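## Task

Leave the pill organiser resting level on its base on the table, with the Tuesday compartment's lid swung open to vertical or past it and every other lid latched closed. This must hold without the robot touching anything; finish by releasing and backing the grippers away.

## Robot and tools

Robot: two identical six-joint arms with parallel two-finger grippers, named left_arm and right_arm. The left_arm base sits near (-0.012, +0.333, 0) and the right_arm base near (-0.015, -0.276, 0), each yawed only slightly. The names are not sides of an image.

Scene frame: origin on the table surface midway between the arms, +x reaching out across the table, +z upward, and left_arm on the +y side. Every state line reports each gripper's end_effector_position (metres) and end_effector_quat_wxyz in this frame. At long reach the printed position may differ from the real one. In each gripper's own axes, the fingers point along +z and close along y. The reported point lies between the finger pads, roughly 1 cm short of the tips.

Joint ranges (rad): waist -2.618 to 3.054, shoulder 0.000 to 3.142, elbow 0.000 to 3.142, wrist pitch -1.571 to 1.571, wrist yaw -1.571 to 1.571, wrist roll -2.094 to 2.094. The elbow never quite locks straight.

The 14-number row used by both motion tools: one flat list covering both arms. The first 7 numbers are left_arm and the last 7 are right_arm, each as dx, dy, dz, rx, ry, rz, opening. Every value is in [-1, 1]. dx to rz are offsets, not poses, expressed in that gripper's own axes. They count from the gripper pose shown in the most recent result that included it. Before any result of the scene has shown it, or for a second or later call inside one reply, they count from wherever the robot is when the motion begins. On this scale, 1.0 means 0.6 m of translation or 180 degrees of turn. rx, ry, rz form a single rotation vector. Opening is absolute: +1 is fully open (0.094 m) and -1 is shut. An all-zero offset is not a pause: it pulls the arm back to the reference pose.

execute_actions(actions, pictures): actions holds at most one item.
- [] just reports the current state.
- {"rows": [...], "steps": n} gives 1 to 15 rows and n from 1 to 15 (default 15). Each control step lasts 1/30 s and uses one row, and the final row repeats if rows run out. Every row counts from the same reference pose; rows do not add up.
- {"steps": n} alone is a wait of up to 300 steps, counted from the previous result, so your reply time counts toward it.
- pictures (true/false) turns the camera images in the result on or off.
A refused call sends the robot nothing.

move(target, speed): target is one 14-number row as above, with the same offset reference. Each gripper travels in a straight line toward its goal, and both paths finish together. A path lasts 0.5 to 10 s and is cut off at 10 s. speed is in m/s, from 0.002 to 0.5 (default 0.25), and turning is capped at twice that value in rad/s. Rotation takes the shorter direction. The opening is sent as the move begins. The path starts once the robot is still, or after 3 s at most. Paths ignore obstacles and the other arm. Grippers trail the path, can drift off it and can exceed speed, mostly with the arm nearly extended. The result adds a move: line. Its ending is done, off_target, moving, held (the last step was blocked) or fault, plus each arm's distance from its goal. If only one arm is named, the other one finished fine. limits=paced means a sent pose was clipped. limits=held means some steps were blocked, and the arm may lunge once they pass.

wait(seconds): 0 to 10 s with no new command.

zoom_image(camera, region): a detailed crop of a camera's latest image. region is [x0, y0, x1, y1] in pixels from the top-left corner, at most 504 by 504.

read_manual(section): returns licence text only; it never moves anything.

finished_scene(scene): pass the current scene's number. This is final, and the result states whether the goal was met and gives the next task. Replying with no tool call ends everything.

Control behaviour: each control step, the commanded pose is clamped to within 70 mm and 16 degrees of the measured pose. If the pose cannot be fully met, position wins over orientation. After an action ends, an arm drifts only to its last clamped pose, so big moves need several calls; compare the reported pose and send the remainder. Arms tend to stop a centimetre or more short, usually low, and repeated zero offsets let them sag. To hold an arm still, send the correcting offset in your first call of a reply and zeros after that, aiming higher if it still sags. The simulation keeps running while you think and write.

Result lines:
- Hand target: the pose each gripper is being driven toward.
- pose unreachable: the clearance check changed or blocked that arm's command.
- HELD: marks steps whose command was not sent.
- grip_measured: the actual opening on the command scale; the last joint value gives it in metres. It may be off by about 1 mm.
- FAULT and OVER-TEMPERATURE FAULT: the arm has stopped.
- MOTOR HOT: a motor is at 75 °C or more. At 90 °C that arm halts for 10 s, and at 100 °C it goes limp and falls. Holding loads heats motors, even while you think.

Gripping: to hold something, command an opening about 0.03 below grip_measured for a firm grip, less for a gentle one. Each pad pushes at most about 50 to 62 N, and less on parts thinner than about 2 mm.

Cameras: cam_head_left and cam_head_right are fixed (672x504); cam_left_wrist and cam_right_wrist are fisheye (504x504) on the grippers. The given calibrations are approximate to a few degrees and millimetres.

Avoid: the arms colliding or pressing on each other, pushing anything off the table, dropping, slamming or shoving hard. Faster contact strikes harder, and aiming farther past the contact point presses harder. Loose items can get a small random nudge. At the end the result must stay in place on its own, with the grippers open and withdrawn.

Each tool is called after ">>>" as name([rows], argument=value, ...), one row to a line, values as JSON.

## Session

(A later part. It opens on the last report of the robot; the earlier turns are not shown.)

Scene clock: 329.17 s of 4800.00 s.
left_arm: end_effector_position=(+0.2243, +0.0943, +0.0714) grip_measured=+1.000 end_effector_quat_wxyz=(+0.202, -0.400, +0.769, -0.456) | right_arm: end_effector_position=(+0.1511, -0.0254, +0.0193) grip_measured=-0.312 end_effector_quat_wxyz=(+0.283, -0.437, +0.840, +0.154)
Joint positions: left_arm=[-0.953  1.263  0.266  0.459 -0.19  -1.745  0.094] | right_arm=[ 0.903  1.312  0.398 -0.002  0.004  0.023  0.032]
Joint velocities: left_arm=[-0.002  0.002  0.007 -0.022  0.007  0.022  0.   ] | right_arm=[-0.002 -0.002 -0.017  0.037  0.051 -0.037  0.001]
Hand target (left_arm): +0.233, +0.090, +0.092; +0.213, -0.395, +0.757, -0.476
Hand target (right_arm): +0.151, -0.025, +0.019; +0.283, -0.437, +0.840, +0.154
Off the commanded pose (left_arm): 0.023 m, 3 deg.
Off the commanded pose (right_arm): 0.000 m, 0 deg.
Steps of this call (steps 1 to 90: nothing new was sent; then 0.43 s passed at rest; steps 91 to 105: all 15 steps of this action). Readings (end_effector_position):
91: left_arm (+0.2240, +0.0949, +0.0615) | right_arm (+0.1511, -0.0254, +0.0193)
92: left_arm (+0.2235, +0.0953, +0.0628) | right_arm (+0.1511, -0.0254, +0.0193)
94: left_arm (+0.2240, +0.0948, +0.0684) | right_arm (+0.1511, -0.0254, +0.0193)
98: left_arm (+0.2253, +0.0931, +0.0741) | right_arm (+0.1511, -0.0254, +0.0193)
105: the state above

>>> move(target=[0,-0.058,0.028,0.02,0,0,1, 0,0,0,0,0,0,-0.37], speed=0.04)

>>> zoom_image(camera="cam_right_wrist", region=[60, 60, 260, 220])

>>> zoom_image(camera="cam_left_wrist", region=[60, 180, 300, 400])

Scene clock: 338.63 s of 4800.00 s.
left_arm: end_effector_position=(+0.2397, +0.0832, +0.0800) grip_measured=+1.000 end_effector_quat_wxyz=(+0.205, -0.397, +0.764, -0.466) | right_arm: end_effector_position=(+0.1512, -0.0255, +0.0193) grip_measured=-0.312 end_effector_quat_wxyz=(+0.283, -0.436, +0.840, +0.153)
Joint positions: left_arm=[-0.929  1.328  0.324  0.493 -0.17  -1.731  0.094] | right_arm=[ 0.903  1.312  0.398 -0.002  0.005  0.025  0.032]
Joint velocities: left_arm=[ 0.002  0.012 -0.022 -0.022  0.022 -0.022  0.   ] | right_arm=[-0.012  0.007  0.007  0.081  0.007  0.022 -0.   ]
Hand target (left_arm): +0.250, +0.077, +0.093; +0.215, -0.393, +0.755, -0.480
Hand target (right_arm): +0.151, -0.025, +0.019; +0.283, -0.437, +0.840, +0.154
Off the commanded pose (left_arm): 0.018 m, 2 deg.
Off the commanded pose (right_arm): 0.000 m, 0 deg.
After step 90, 5.20 s passed at rest.
move: off_target (left_arm)
camera_calibration (this result's frames):
cam_left_wrist: T_world_to_cam=[[0.488779, -0.0691279, 0.869665, -0.183582], [-0.820597, -0.374846, 0.431406, 0.227238], [0.296168, -0.924506, -0.239943, 0.156998], [0, 0, 0, 1]] pos_world=[0.229704, 0.217634, 0.0992941]
cam_right_wrist: T_world_to_cam=[[0.663292, -0.724795, -0.186323, -0.11086], [-0.741908, -0.604241, -0.29063, 0.150379], [0.0980634, 0.331007, -0.938519, 0.128625], [0, 0, 0, 1]] pos_world=[0.172486, -0.0320612, 0.143766]

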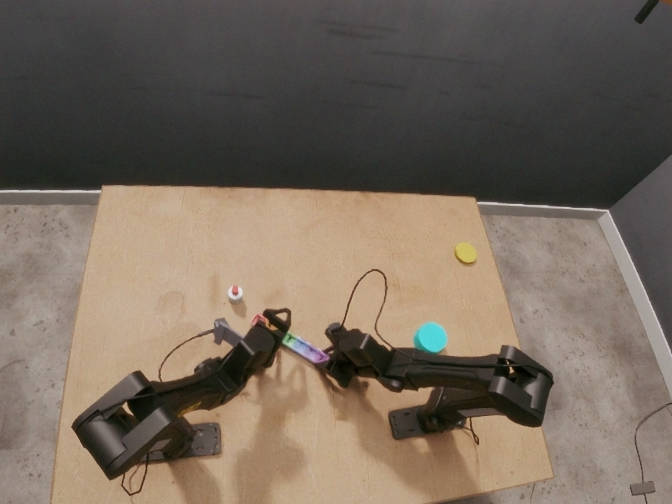

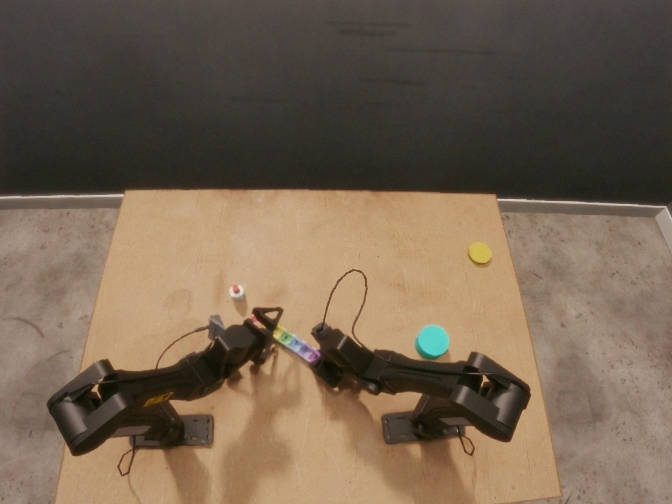

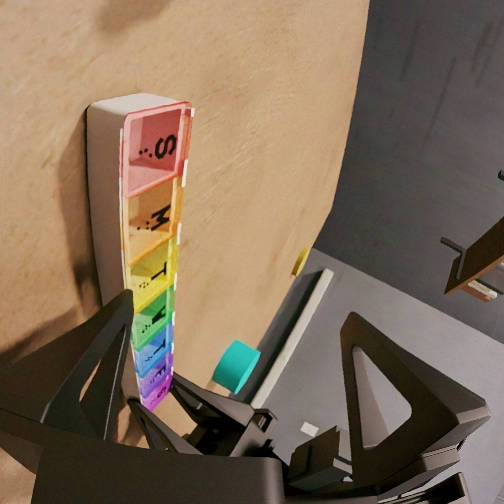

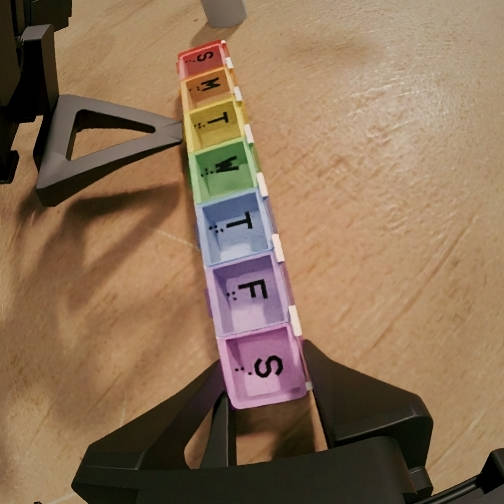

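Region (60, 60, 260, 220) of cam_right_wrist's 504x504 image, scaled by 2.520, with more detail than that image has; it fills the top 403 rows of this view, and the rest is white.

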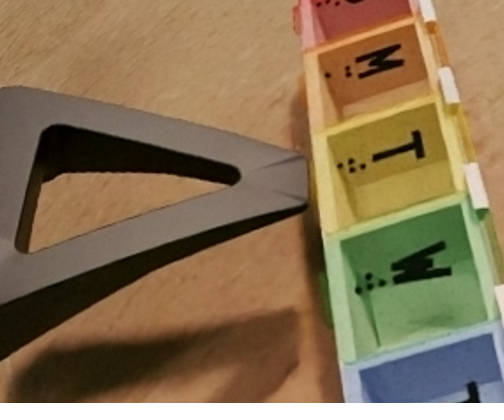

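Region (60, 180, 300, 400) of cam_left_wrist's 504x504 image, scaled by 2.100, with more detail than that image has; it fills the top 462 rows of this view, and the rest is white.

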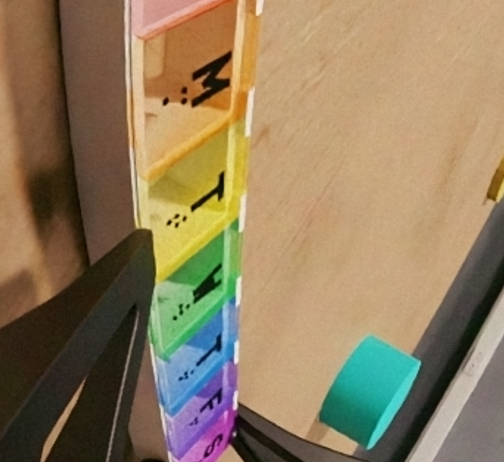

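>>> execute_actions([
  {"rows":[[0,0.012,-0.012,0.01,0,0,1, 0,0,0,0,0,0,-0.37]],"steps":15},
], pictures=false)

Scene clock: 343.73 s of 4800.00 s.
left_arm: end_effector_position=(+0.2319, +0.0902, +0.0697) grip_measured=+1.000 end_effector_quat_wxyz=(+0.203, -0.399, +0.763, -0.466) | right_arm: end_effector_position=(+0.1513, -0.0256, +0.0193) grip_measured=-0.312 end_effector_quat_wxyz=(+0.283, -0.436, +0.841, +0.153)
Joint positions: left_arm=[-0.936  1.329  0.267  0.549 -0.174 -1.738  0.094] | right_arm=[ 0.903  1.312  0.398 -0.002  0.005  0.025  0.032]
Joint velocities: left_arm=[ 0.002  0.007 -0.012 -0.022  0.022 -0.037  0.   ] | right_arm=[-0.002  0.002  0.017  0.037 -0.022  0.007  0.001]
Hand target (left_arm): +0.232, +0.089, +0.077; +0.211, -0.394, +0.756, -0.478
Hand target (right_arm): +0.151, -0.026, +0.019; +0.283, -0.436, +0.840, +0.153
Off the commanded pose (left_arm): 0.008 m, 2 deg.
Off the commanded pose (right_arm): 0.000 m, 0 deg.
Steps of this call (steps 1 to 90: nothing new was sent; then 1.60 s passed at rest; steps 91 to 105: all 15 steps of this action). Readings (end_effector_position):
91: left_arm (+0.2393, +0.0835, +0.0798) | right_arm (+0.1513, -0.0256, +0.0193)
92: left_arm (+0.2380, +0.0844, +0.0787) | right_arm (+0.1513, -0.0256, +0.0193)
94: left_arm (+0.2338, +0.0880, +0.0720) | right_arm (+0.1513, -0.0256, +0.0193)
98: left_arm (+0.2306, +0.0916, +0.0662) | right_arm (+0.1513, -0.0256, +0.0193)
105: the state above

>>> execute_actions([
  {"rows":[[0,-0.010,0.016,0.01,0,0,1, 0,0,0,0,0,0,-0.37],[0,-0.010,0.016,0.01,0,0,1, 0,0,0,0,0,0,-0.37],[0,-0.010,0.016,0.01,0,0,1, 0,0,0,0,0,0,-0.37],[0,-0.021,0.032,0.01,0,0,1, 0,0,0,0,0,0,-0.37]],"steps":15},
])

>>> zoom_image(camera="cam_right_wrist", region=[60, 60, 260, 220])

>>> zoom_image(camera="cam_left_wrist", region=[60, 180, 300, 400])

Scene clock: 350.27 s of 4800.00 s.
left_arm: end_effector_position=(+0.2397, +0.0834, +0.0605) grip_measured=+1.000 end_effector_quat_wxyz=(+0.201, -0.400, +0.764, -0.465) | right_arm: end_effector_position=(+0.1513, -0.0256, +0.0193) grip_measured=-0.312 end_effector_quat_wxyz=(+0.283, -0.436, +0.841, +0.153)
Joint positions: left_arm=[-0.924  1.43   0.286  0.628 -0.16  -1.736  0.094] | right_arm=[ 0.903  1.312  0.398 -0.002  0.005  0.025  0.032]
Joint velocities: left_arm=[ 0.002  0.002 -0.002  0.037  0.007  0.022  0.   ] | right_arm=[-0.007  0.017 -0.007 -0.051  0.007  0.022  0.   ]
Hand target (left_arm): +0.250, +0.077, +0.071; +0.210, -0.395, +0.756, -0.478
Hand target (right_arm): +0.151, -0.026, +0.019; +0.283, -0.436, +0.841, +0.153
Off the commanded pose (left_arm): 0.017 m, 2 deg.
Off the commanded pose (right_arm): 0.000 m, 0 deg.
Steps of this call (steps 1 to 90: nothing new was sent; then 3.03 s passed at rest; steps 91 to 105: all 15 steps of this action). Readings (end_effector_position):
91: left_arm (+0.2327, +0.0894, +0.0703) | right_arm (+0.1513, -0.0256, +0.0193)
92: left_arm (+0.2334, +0.0884, +0.0690) | right_arm (+0.1513, -0.0256, +0.0193)
94: left_arm (+0.2340, +0.0875, +0.0634) | right_arm (+0.1513, -0.0256, +0.0193)
98: left_arm (+0.2378, +0.0867, +0.0555) | right_arm (+0.1513, -0.0256, +0.0193)
105: the state above
camera_calibration (this result's frames):
cam_left_wrist: T_world_to_cam=[[0.496945, -0.0659972, 0.865269, -0.168611], [-0.81656, -0.373063, 0.440516, 0.234117], [0.293727, -0.925456, -0.239283, 0.153162], [0, 0, 0, 1]] pos_world=[0.229974, 0.217957, 0.0794104]
cam_right_wrist: T_world_to_cam=[[0.66266, -0.725333, -0.186478, -0.11084], [-0.742452, -0.603592, -0.290588, 0.150496], [0.0982157, 0.331012, -0.938501, 0.128609], [0, 0, 0, 1]] pos_world=[0.172554, -0.0321284, 0.143763]

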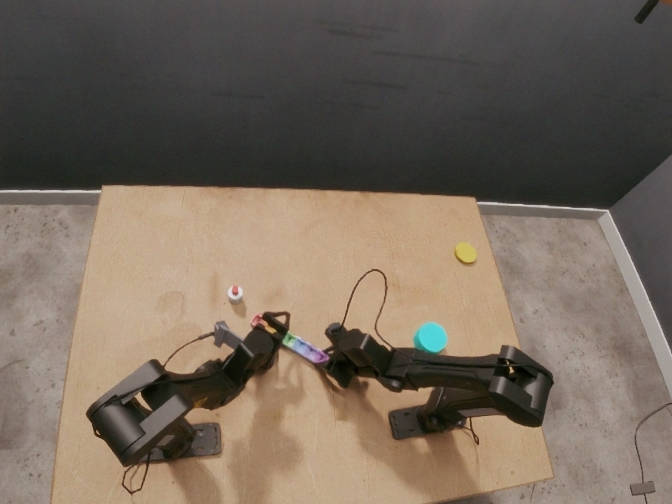

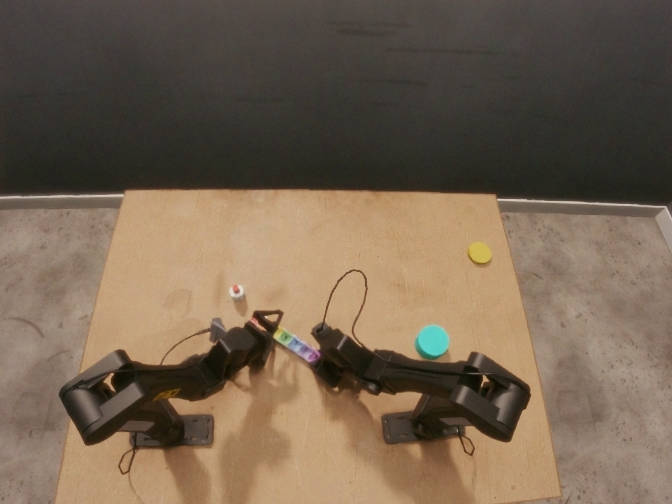

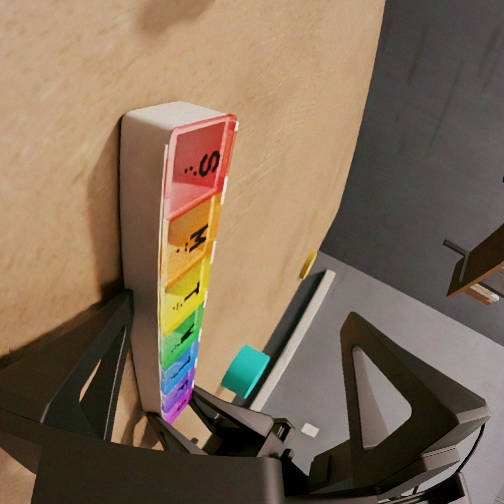

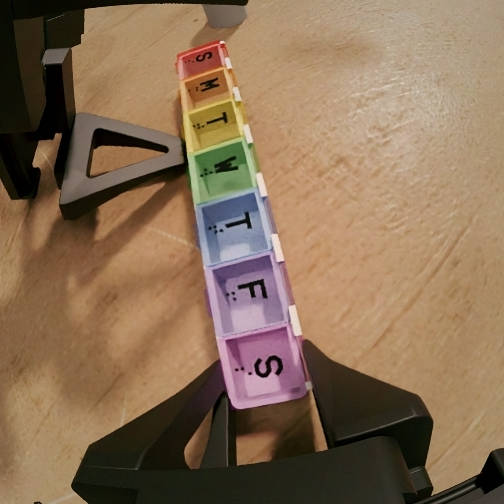

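Region (60, 60, 260, 220) of cam_right_wrist's 504x504 image, scaled by 2.520, with more detail than that image has; it fills the top 403 rows of this view, and the rest is white.

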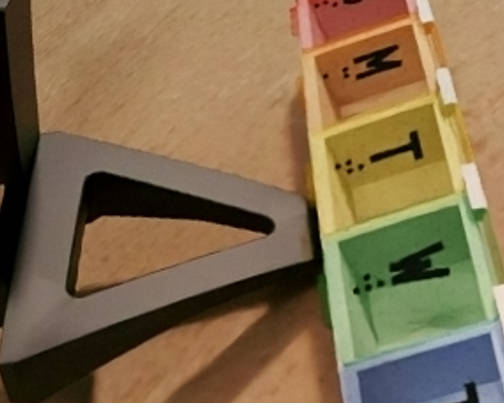

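Region (60, 180, 300, 400) of cam_left_wrist's 504x504 image, scaled by 2.100, with more detail than that image has; it fills the top 462 rows of this view, and the rest is white.

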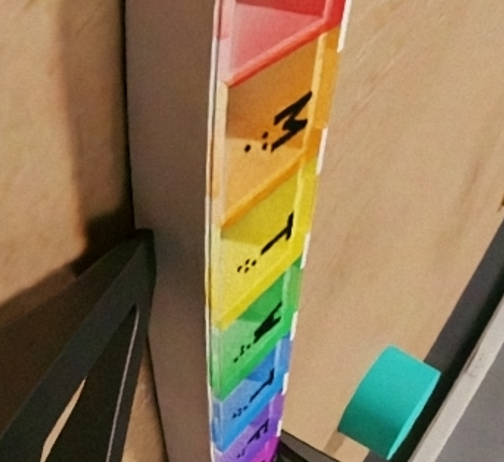

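>>> execute_actions([
  {"rows":[[0,-0.02,0.01,0.01,0,0,1, 0,0,0,0,0,0,-0.37],[0,-0.03,0.005,0.01,0,0,1, 0,0,0,0,0,0,-0.37],[0,-0.04,0,0.015,0,0,1, 0,0,0,0,0,0,-0.37],[0,-0.048,0,0.02,0,0,1, 0,0,0,0,0,0,-0.37],[0,-0.055,-0.003,0.02,0,0,1, 0,0,0,0,0,0,-0.37]],"steps":15},
])

>>> zoom_image(camera="cam_right_wrist", region=[60, 60, 260, 220])

Scene clock: 360.27 s of 4800.00 s.
left_arm: end_effector_position=(+0.2418, +0.0823, +0.0665) grip_measured=+1.000 end_effector_quat_wxyz=(+0.201, -0.399, +0.764, -0.465) | right_arm: end_effector_position=(+0.1519, -0.0259, +0.0193) grip_measured=-0.312 end_effector_quat_wxyz=(+0.284, -0.434, +0.841, +0.152)
Joint positions: left_arm=[-0.919  1.406  0.306  0.586 -0.156 -1.733  0.094] | right_arm=[ 0.903  1.312  0.398 -0.002  0.009  0.028  0.032]
Joint velocities: left_arm=[-0.012 -0.007 -0.002 -0.051  0.022 -0.066  0.   ] | right_arm=[-0.012 -0.002 -0.007 -0.022  0.037 -0.066  0.001]
Hand target (left_arm): +0.252, +0.077, +0.090; +0.214, -0.393, +0.749, -0.489
Hand target (right_arm): +0.151, -0.026, +0.019; +0.283, -0.436, +0.841, +0.153
Off the commanded pose (left_arm): 0.027 m, 4 deg.
Off the commanded pose (right_arm): 0.001 m, 0 deg.
Steps of this call (steps 1 to 90: nothing new was sent; then 6.50 s passed at rest; steps 91 to 105: all 15 steps of this action). Readings (end_effector_position):
91: left_arm (+0.2399, +0.0829, +0.0614) | right_arm (+0.1513, -0.0256, +0.0193)
92: left_arm (+0.2398, +0.0829, +0.0613) | right_arm (+0.1513, -0.0256, +0.0193)
94: left_arm (+0.2393, +0.0833, +0.0601) | right_arm (+0.1513, -0.0256, +0.0193)
98: left_arm (+0.2415, +0.0826, +0.0656) | right_arm (+0.1514, -0.0256, +0.0193)
105: the state above
camera_calibration (this result's frames):
cam_left_wrist: T_world_to_cam=[[0.496506, -0.0670274, 0.865442, -0.174688], [-0.817148, -0.372436, 0.439955, 0.232898], [0.292833, -0.925634, -0.239688, 0.153119], [0, 0, 0, 1]] pos_world=[0.232207, 0.216763, 0.0854183]
cam_right_wrist: T_world_to_cam=[[0.659906, -0.728235, -0.184928, -0.111175], [-0.744547, -0.600774, -0.291068, 0.151088], [0.100866, 0.329765, -0.938659, 0.128251], [0, 0, 0, 1]] pos_world=[0.172921, -0.0324843, 0.143801]

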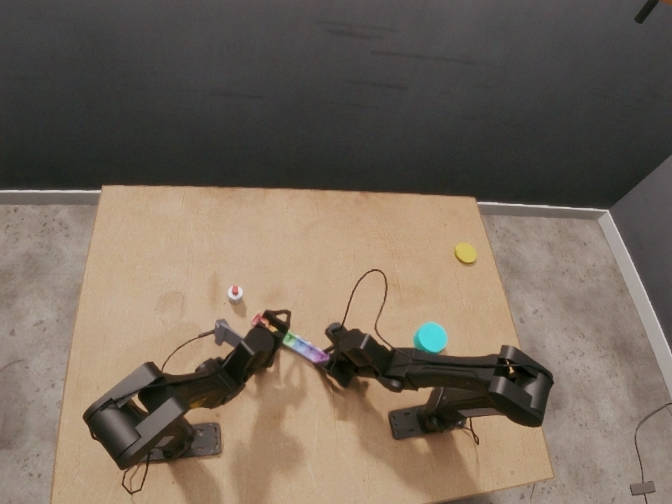

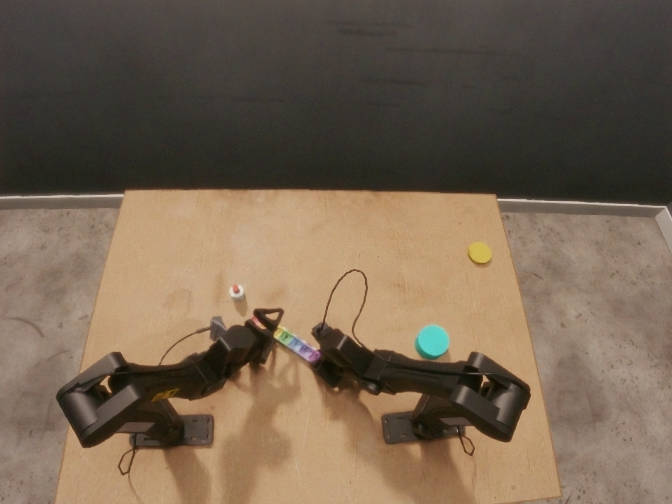

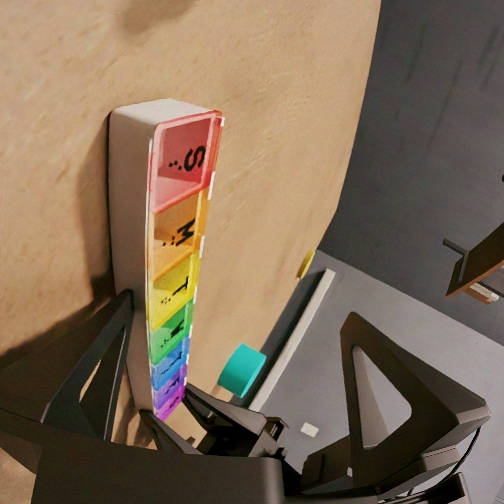

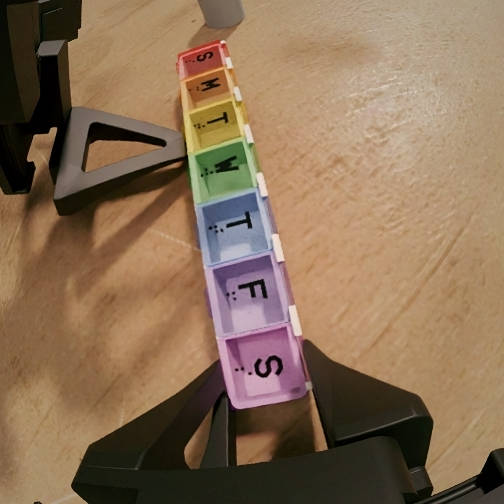

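Region (60, 60, 260, 220) of cam_right_wrist's 504x504 image, scaled by 2.520, with more detail than that image has; it fills the top 403 rows of this view, and the rest is white.

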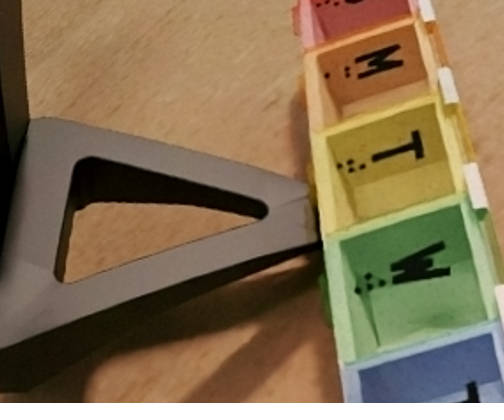

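>>> execute_actions([
  {"rows":[[0,-0.045,0,0.02,0,0,1, 0,0,0,0,0,0,-0.37],[0,-0.05,-0.003,0.02,0,0,1, 0,0,0,0,0,0,-0.37],[0,-0.055,-0.006,0.02,0,0,1, 0,0,0,0,0,0,-0.37],[0,-0.06,-0.009,0.02,0,0,1, 0,0,0,0,0,0,-0.37],[0,-0.064,-0.012,0.02,0,0,1, 0,0,0,0,0,0,-0.37],[0,-0.068,-0.015,0.02,0,0,1, 0,0,0,0,0,0,-0.37]],"steps":15},
])

>>> zoom_image(camera="cam_right_wrist", region=[60, 60, 260, 220])

Scene clock: 365.90 s of 4800.00 s.
left_arm: end_effector_position=(+0.2418, +0.0827, +0.0792) grip_measured=+1.000 end_effector_quat_wxyz=(+0.199, -0.399, +0.767, -0.462) | right_arm: end_effector_position=(+0.1526, -0.0260, +0.0196) grip_measured=-0.312 end_effector_quat_wxyz=(+0.285, -0.432, +0.842, +0.152)
Joint positions: left_arm=[-0.916  1.334  0.339  0.472 -0.15  -1.729  0.094] | right_arm=[0.903 1.312 0.398 0.    0.013 0.032 0.032]
Joint velocities: left_arm=[ 0.012 -0.007  0.012 -0.051  0.066  0.037  0.   ] | right_arm=[-0.002 -0.007 -0.002  0.051 -0.007  0.022 -0.002]
Hand target (left_arm): +0.252, +0.077, +0.107; +0.213, -0.392, +0.749, -0.489
Hand target (right_arm): +0.152, -0.026, +0.019; +0.284, -0.434, +0.841, +0.152
Off the commanded pose (left_arm): 0.030 m, 4 deg.
Off the commanded pose (right_arm): 0.001 m, 0 deg.
Steps of this call (steps 1 to 90: nothing new was sent; then 2.13 s passed at rest; steps 91 to 105: all 15 steps of this action). Readings (end_effector_position):
91: left_arm (+0.2418, +0.0822, +0.0665) | right_arm (+0.1519, -0.0259, +0.0193)
92: left_arm (+0.2418, +0.0822, +0.0665) | right_arm (+0.1519, -0.0259, +0.0193)
94: left_arm (+0.2417, +0.0819, +0.0685) | right_arm (+0.1519, -0.0259, +0.0193)
98: left_arm (+0.2431, +0.0815, +0.0809) | right_arm (+0.1524, -0.0261, +0.0194)
105: the state above
camera_calibration (this result's frames):
cam_left_wrist: T_world_to_cam=[[0.500943, -0.0747825, 0.862243, -0.185851], [-0.815918, -0.373101, 0.44167, 0.227048], [0.288675, -0.924772, -0.247919, 0.158224], [0, 0, 0, 1]] pos_world=[0.232678, 0.217135, 0.0991955]
cam_right_wrist: T_world_to_cam=[[0.656308, -0.731527, -0.18474, -0.111219], [-0.747265, -0.596422, -0.293046, 0.152275], [0.104188, 0.330378, -0.938081, 0.127969], [0, 0, 0, 1]] pos_world=[0.173451, -0.0328176, 0.144122]

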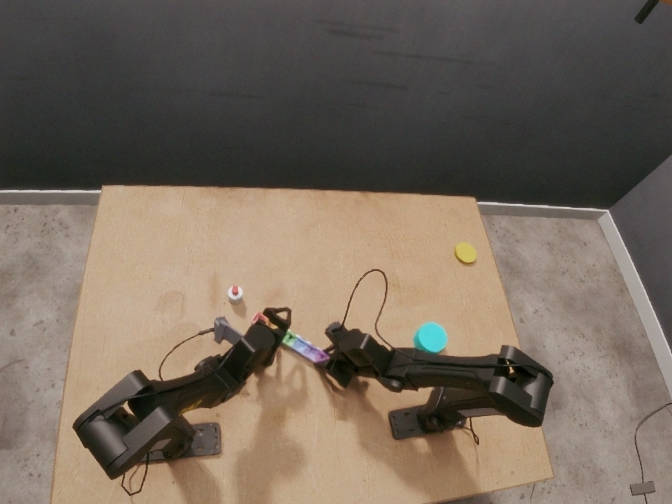

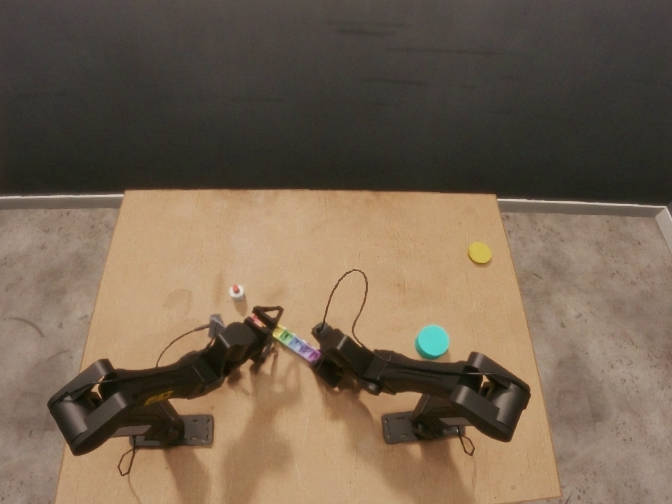

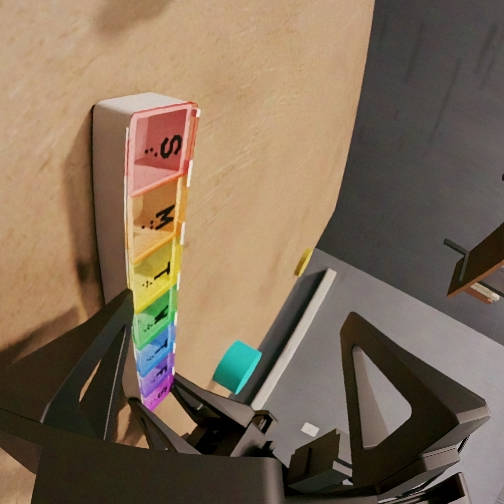

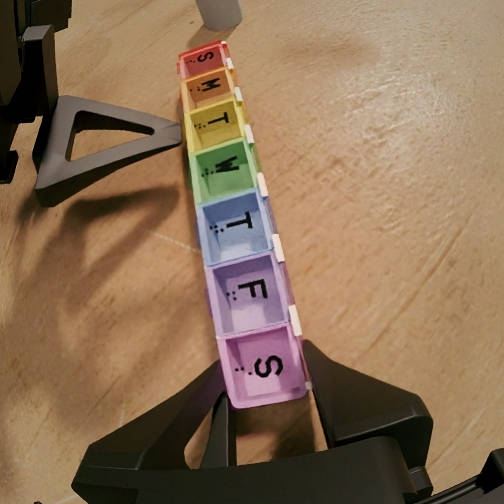

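Region (60, 60, 260, 220) of cam_right_wrist's 504x504 image, scaled by 2.520, with more detail than that image has; it fills the top 403 rows of this view, and the rest is white.

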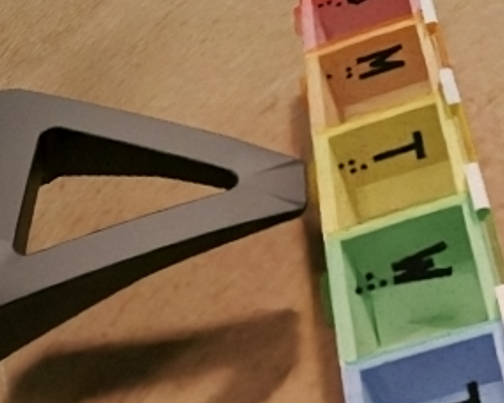

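>>> move(target=[0,-0.013,-0.078,0,0,0,1, 0,-0.117,0,0,0,0,-0.4], speed=0.08)

Scene clock: 415.27 s of 4800.00 s.
left_arm: end_effector_position=(+0.2166, +0.1030, +0.1086) grip_measured=+1.000 end_effector_quat_wxyz=(+0.193, -0.402, +0.769, -0.458) | right_arm: end_effector_position=(+0.2063, -0.0660, +0.0186) grip_measured=-0.312 end_effector_quat_wxyz=(+0.293, -0.428, +0.841, +0.153)
Joint positions: left_arm=[-0.944  1.034  0.339  0.157 -0.169 -1.754  0.094] | right_arm=[ 0.564  1.348  0.41   0.018 -0.19  -0.233  0.032]
Joint velocities: left_arm=[ 0.002  0.002 -0.017 -0.051 -0.066 -0.007  0.   ] | right_arm=[-0.007 -0.007 -0.007 -0.081  0.11   0.007 -0.001]
Hand target (left_arm): +0.213, +0.106, +0.110; +0.199, -0.399, +0.767, -0.462
Hand target (right_arm): +0.208, -0.065, +0.019; +0.284, -0.431, +0.843, +0.153
Off the commanded pose (left_arm): 0.005 m, 1 deg.
Off the commanded pose (right_arm): 0.004 m, 1 deg.
After step 90, 44.87 s passed at rest.
move: done
camera_calibration (this result's frames):
cam_left_wrist: T_world_to_cam=[[0.514789, -0.0752478, 0.854008, -0.199102], [-0.808576, -0.373706, 0.454476, 0.198181], [0.28495, -0.92449, -0.253223, 0.192838], [0, 0, 0, 1]] pos_world=[0.207791, 0.237356, 0.128797]
cam_right_wrist: T_world_to_cam=[[0.653568, -0.73368, -0.185909, -0.175402], [-0.747737, -0.587864, -0.308717, 0.169165], [0.117211, 0.340778, -0.932809, 0.132528], [0, 0, 0, 1]] pos_world=[0.225594, -0.0744059, 0.143238]

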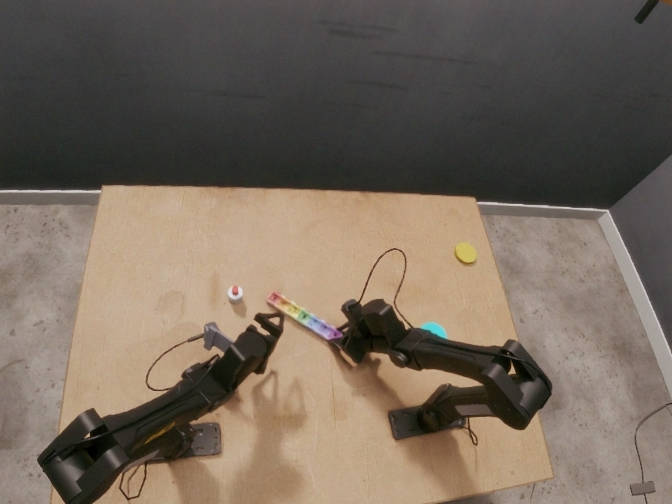

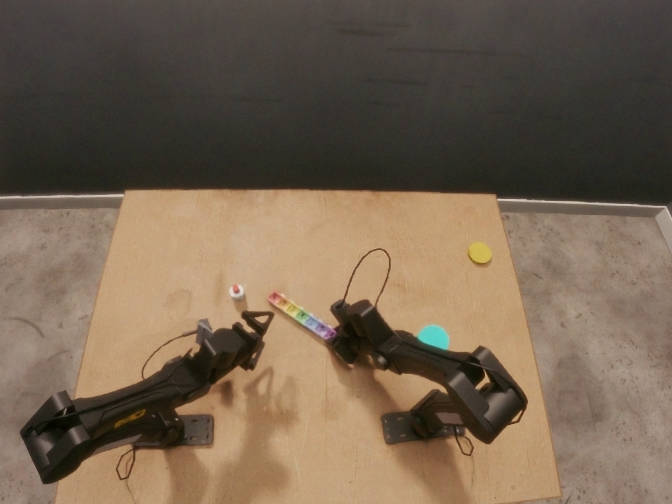

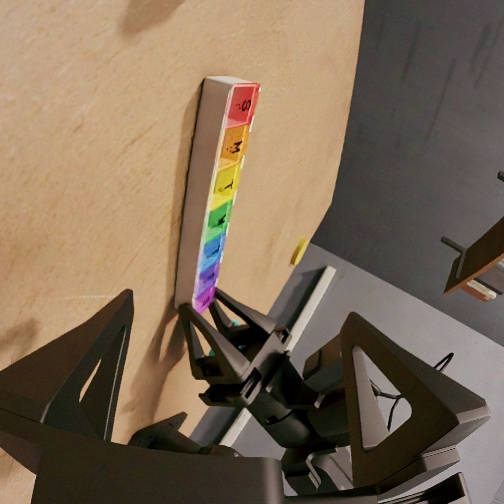

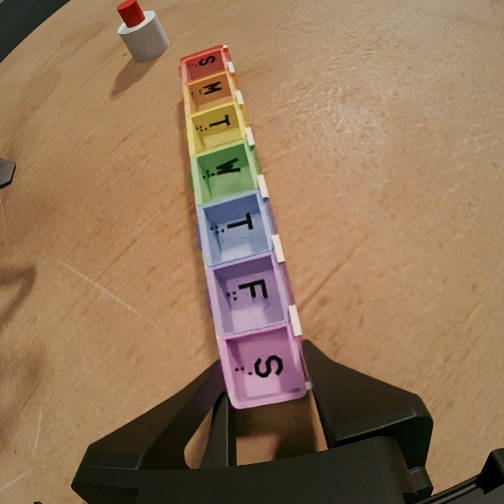

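>>> execute_actions([
  {"rows":[[0,0,0,0,0,0,-0.47, 0,0,0,0,0,0,1]],"steps":12},
], pictures=false)

>>> move(target=[0,0,0,0,0,0,-0.47, 0.05,0,-0.11,0,0,0,1])

Scene clock: 429.27 s of 4800.00 s.
left_arm: end_effector_position=(+0.2163, +0.1029, +0.1082) grip_measured=-0.468 end_effector_quat_wxyz=(+0.192, -0.404, +0.768, -0.458) | right_arm: end_effector_position=(+0.2060, -0.0661, +0.0184) grip_measured=+1.000 end_effector_quat_wxyz=(+0.292, -0.429, +0.841, +0.153)
Joint positions: left_arm=[-0.944  1.034  0.339  0.155 -0.167 -1.758  0.025] | right_arm=[ 0.564  1.348  0.41   0.017 -0.191 -0.234  0.094]
Joint velocities: left_arm=[-0.002 -0.012 -0.007 -0.066 -0.081  0.066 -0.001] | right_arm=[ 0.007 -0.012 -0.017 -0.007 -0.007 -0.051  0.   ]
Hand target (left_arm): +0.217, +0.103, +0.109; +0.193, -0.402, +0.769, -0.458
Hand target (right_arm): +0.206, -0.066, +0.019; +0.293, -0.428, +0.841, +0.153
Off the commanded pose (left_arm): 0.000 m, 0 deg.
Off the commanded pose (right_arm): 0.000 m, 0 deg.
Steps of this call (steps 1 to 90: nothing new was sent; then 10.60 s passed at rest; steps 91 to 102: all 12 steps of this action). Readings (end_effector_position):
91: left_arm (+0.2165, +0.1031, +0.1083) | right_arm (+0.2063, -0.0658, +0.0187)
92: left_arm (+0.2164, +0.1031, +0.1083) | right_arm (+0.2062, -0.0659, +0.0186)
94: left_arm (+0.2163, +0.1030, +0.1083) | right_arm (+0.2060, -0.0661, +0.0184)
98: left_arm (+0.2163, +0.1029, +0.1082) | right_arm (+0.2060, -0.0661, +0.0184)
102: the state above

Scene clock: 430.73 s of 4800.00 s.
left_arm: end_effector_position=(+0.2161, +0.1027, +0.1082) grip_measured=-0.468 end_effector_quat_wxyz=(+0.190, -0.405, +0.768, -0.459) | right_arm: end_effector_position=(+0.1705, -0.1185, +0.0462) grip_measured=+1.000 end_effector_quat_wxyz=(+0.287, -0.427, +0.845, +0.147)
Joint positions: left_arm=[-0.944  1.034  0.339  0.155 -0.165 -1.763  0.025] | right_arm=[ 0.431  0.932  0.345 -0.372 -0.257 -0.343  0.094]
Joint velocities: left_arm=[-0.002  0.002 -0.027 -0.007 -0.051 -0.007  0.001] | right_arm=[ 0.002 -0.002 -0.007 -0.007 -0.051 -0.007  0.   ]
Hand target (left_arm): +0.216, +0.103, +0.108; +0.191, -0.404, +0.768, -0.458
Hand target (right_arm): +0.168, -0.118, +0.049; +0.291, -0.429, +0.841, +0.154
Off the commanded pose (left_arm): 0.000 m, 0 deg.
Off the commanded pose (right_arm): 0.006 m, 1 deg.
move: done
camera_calibration (this result's frames):
cam_left_wrist: T_world_to_cam=[[0.521188, -0.0692443, 0.850628, -0.200163], [-0.80457, -0.372307, 0.46266, 0.195912], [0.284658, -0.925523, -0.249753, 0.192411], [0, 0, 0, 1]] pos_world=[0.207176, 0.23716, 0.127679]
cam_right_wrist: T_world_to_cam=[[0.647191, -0.741153, -0.178427, -0.185629], [-0.753791, -0.58724, -0.294869, 0.120531], [0.113764, 0.325333, -0.938731, 0.179411], [0, 0, 0, 1]] pos_world=[0.190582, -0.125167, 0.170838]

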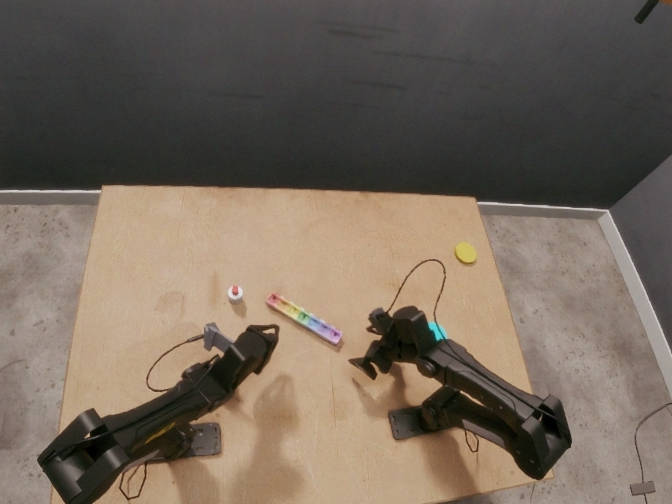

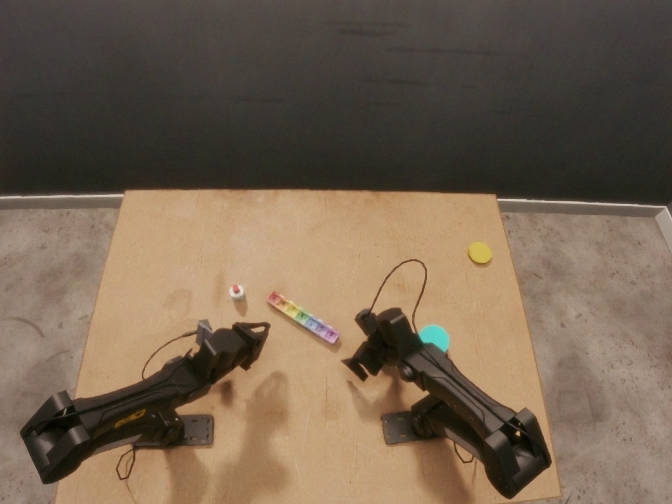

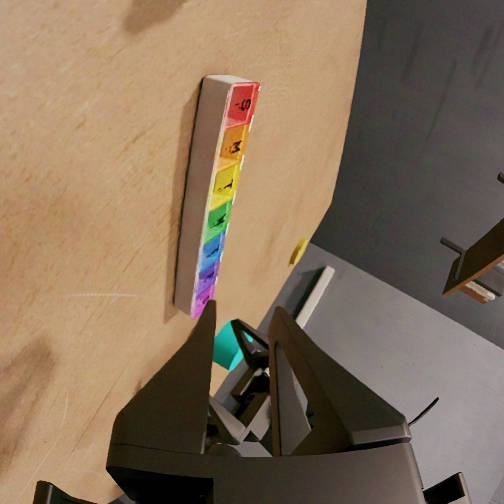

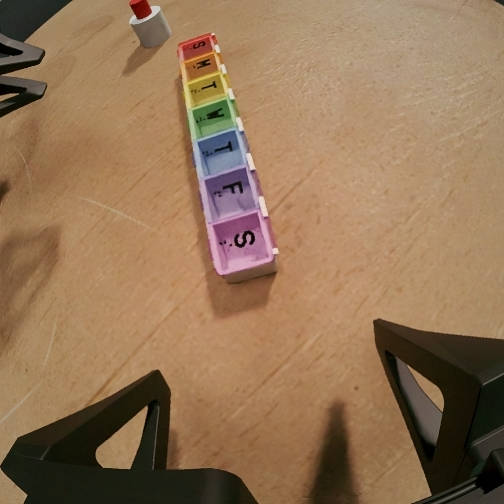

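>>> move(target=[0,0,0,0,0,0,-0.47, -0.305,-0.002,0.10,0.129,0.208,0.501,0.05])

Scene clock: 439.73 s of 4800.00 s.
left_arm: end_effector_position=(+0.2159, +0.1025, +0.1082) grip_measured=-0.468 end_effector_quat_wxyz=(+0.188, -0.407, +0.767, -0.460) | right_arm: end_effector_position=(+0.2743, +0.0248, +0.1081) grip_measured=+0.052 end_effector_quat_wxyz=(-0.082, +0.310, +0.947, +0.009)
Joint positions: left_arm=[-0.944  1.034  0.339  0.155 -0.164 -1.768  0.025] | right_arm=[ 0.656  2.232  2.099 -1.503 -0.152  1.366  0.049]
Joint velocities: left_arm=[-0.002 -0.007  0.007 -0.051 -0.125 -0.037 -0.001] | right_arm=[-0.007 -0.012  0.007  0.051  0.022 -0.037  0.   ]
Hand target (left_arm): +0.216, +0.103, +0.108; +0.190, -0.405, +0.768, -0.459
Hand target (right_arm): +0.277, +0.025, +0.120; -0.080, +0.316, +0.945, +0.019
Off the commanded pose (left_arm): 0.000 m, 0 deg.
Off the commanded pose (right_arm): 0.006 m, 2 deg.
After step 90, 1.77 s passed at rest.
move: done
camera_calibration (this result's frames):
cam_left_wrist: T_world_to_cam=[[0.524108, -0.0653998, 0.849137, -0.200925], [-0.802569, -0.371517, 0.466752, 0.194745], [0.284943, -0.92612, -0.247203, 0.191997], [0, 0, 0, 1]] pos_world=[0.206895, 0.237023, 0.127177]
cam_right_wrist: T_world_to_cam=[[-0.787178, -0.612938, 0.0682478, 0.228119], [-0.520016, 0.719156, 0.460866, 0.122921], [-0.331563, 0.327293, -0.884842, 0.295352], [0, 0, 0, 1]] pos_world=[0.341419, -0.0452432, 0.189121]

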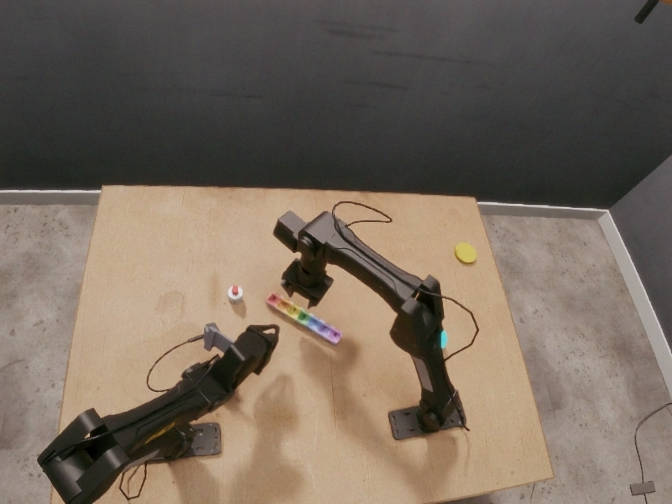

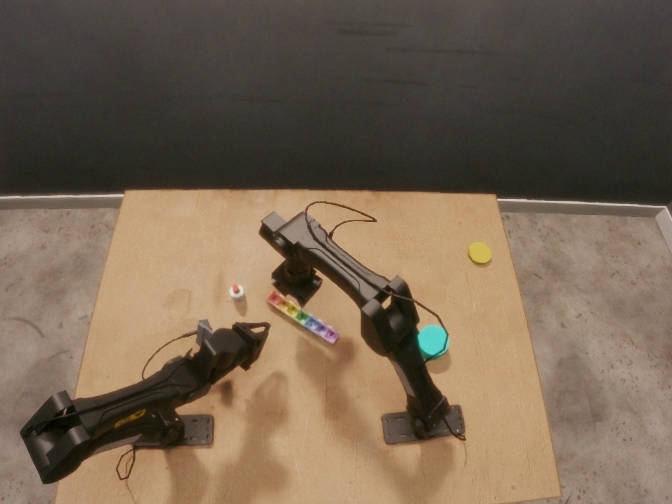

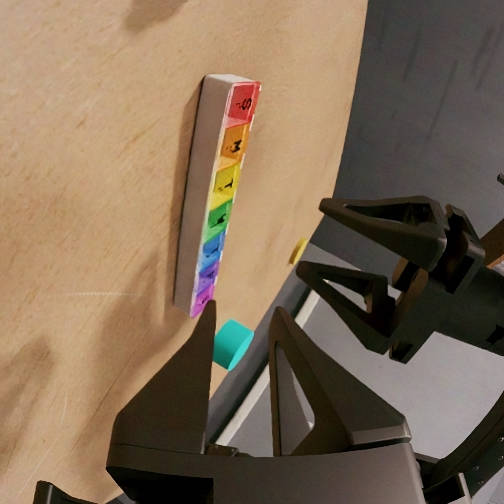

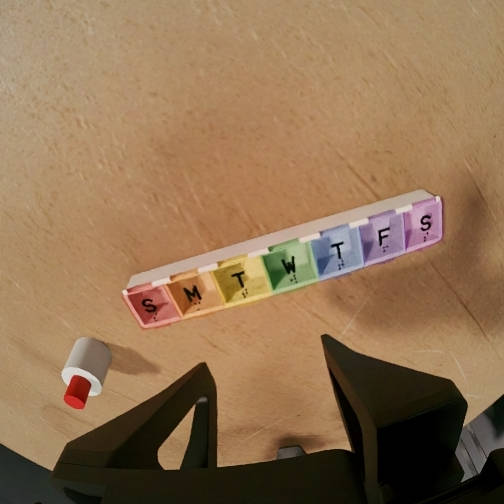

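>>> move(target=[0,0,0,0,0,0,-0.47, -0.003,0.019,0.088,-0.011,0,0,0.05], speed=0.15)

Scene clock: 454.63 s of 4800.00 s.
left_arm: end_effector_position=(+0.2157, +0.1023, +0.1082) grip_measured=-0.468 end_effector_quat_wxyz=(+0.186, -0.408, +0.766, -0.460) | right_arm: end_effector_position=(+0.2767, +0.0340, +0.0525) grip_measured=+0.052 end_effector_quat_wxyz=(-0.078, +0.312, +0.947, +0.017)
Joint positions: left_arm=[-0.944  1.034  0.339  0.155 -0.162 -1.773  0.025] | right_arm=[ 0.668  2.249  1.907 -1.275 -0.153  1.383  0.049]
Joint velocities: left_arm=[-0.002 -0.012 -0.027  0.037  0.037 -0.066  0.001] | right_arm=[-0.007 -0.002 -0.002  0.007  0.081 -0.007 -0.   ]
Hand target (left_arm): +0.216, +0.102, +0.108; +0.188, -0.407, +0.767, -0.460
Hand target (right_arm): +0.275, +0.037, +0.055; -0.077, +0.312, +0.947, +0.025
Off the commanded pose (left_arm): 0.000 m, 0 deg.
Off the commanded pose (right_arm): 0.004 m, 1 deg.
After step 90, 10.87 s passed at rest.
move: done
camera_calibration (this result's frames):
cam_left_wrist: T_world_to_cam=[[0.526833, -0.0618773, 0.847713, -0.201617], [-0.800724, -0.370677, 0.470574, 0.193637], [0.28511, -0.926698, -0.244831, 0.191626], [0, 0, 0, 1]] pos_world=[0.206634, 0.23688, 0.126709]
cam_right_wrist: T_world_to_cam=[[-0.791522, -0.608927, 0.051974, 0.241374], [-0.521145, 0.716939, 0.46304, 0.14351], [-0.31922, 0.339421, -0.884812, 0.24013], [0, 0, 0, 1]] pos_world=[0.342497, -0.0374145, 0.133474]

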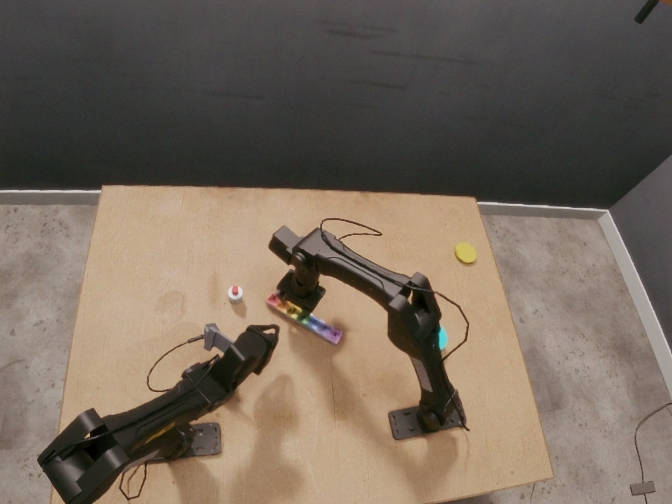

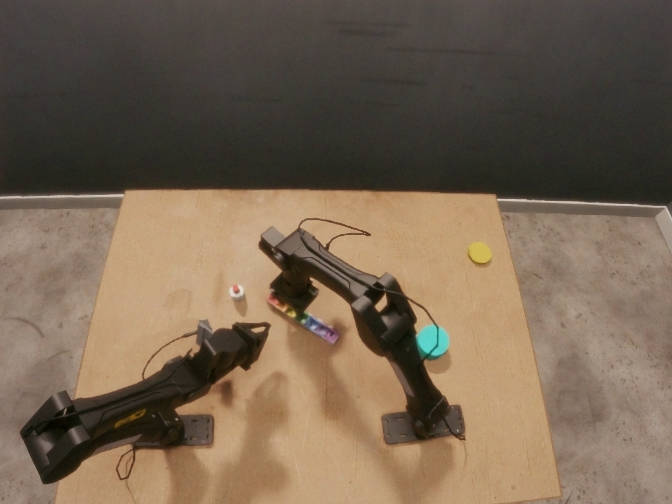

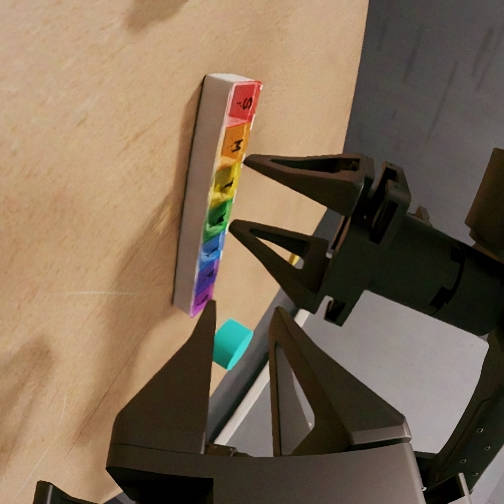

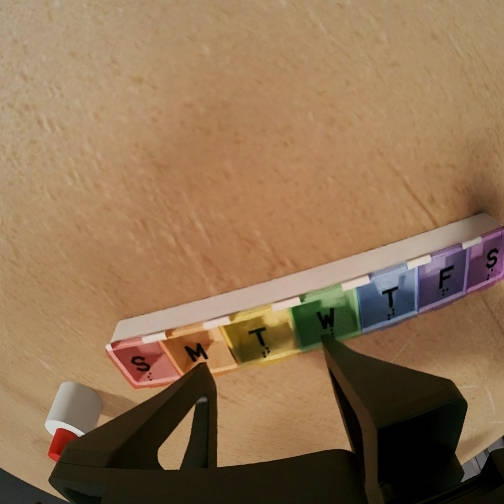

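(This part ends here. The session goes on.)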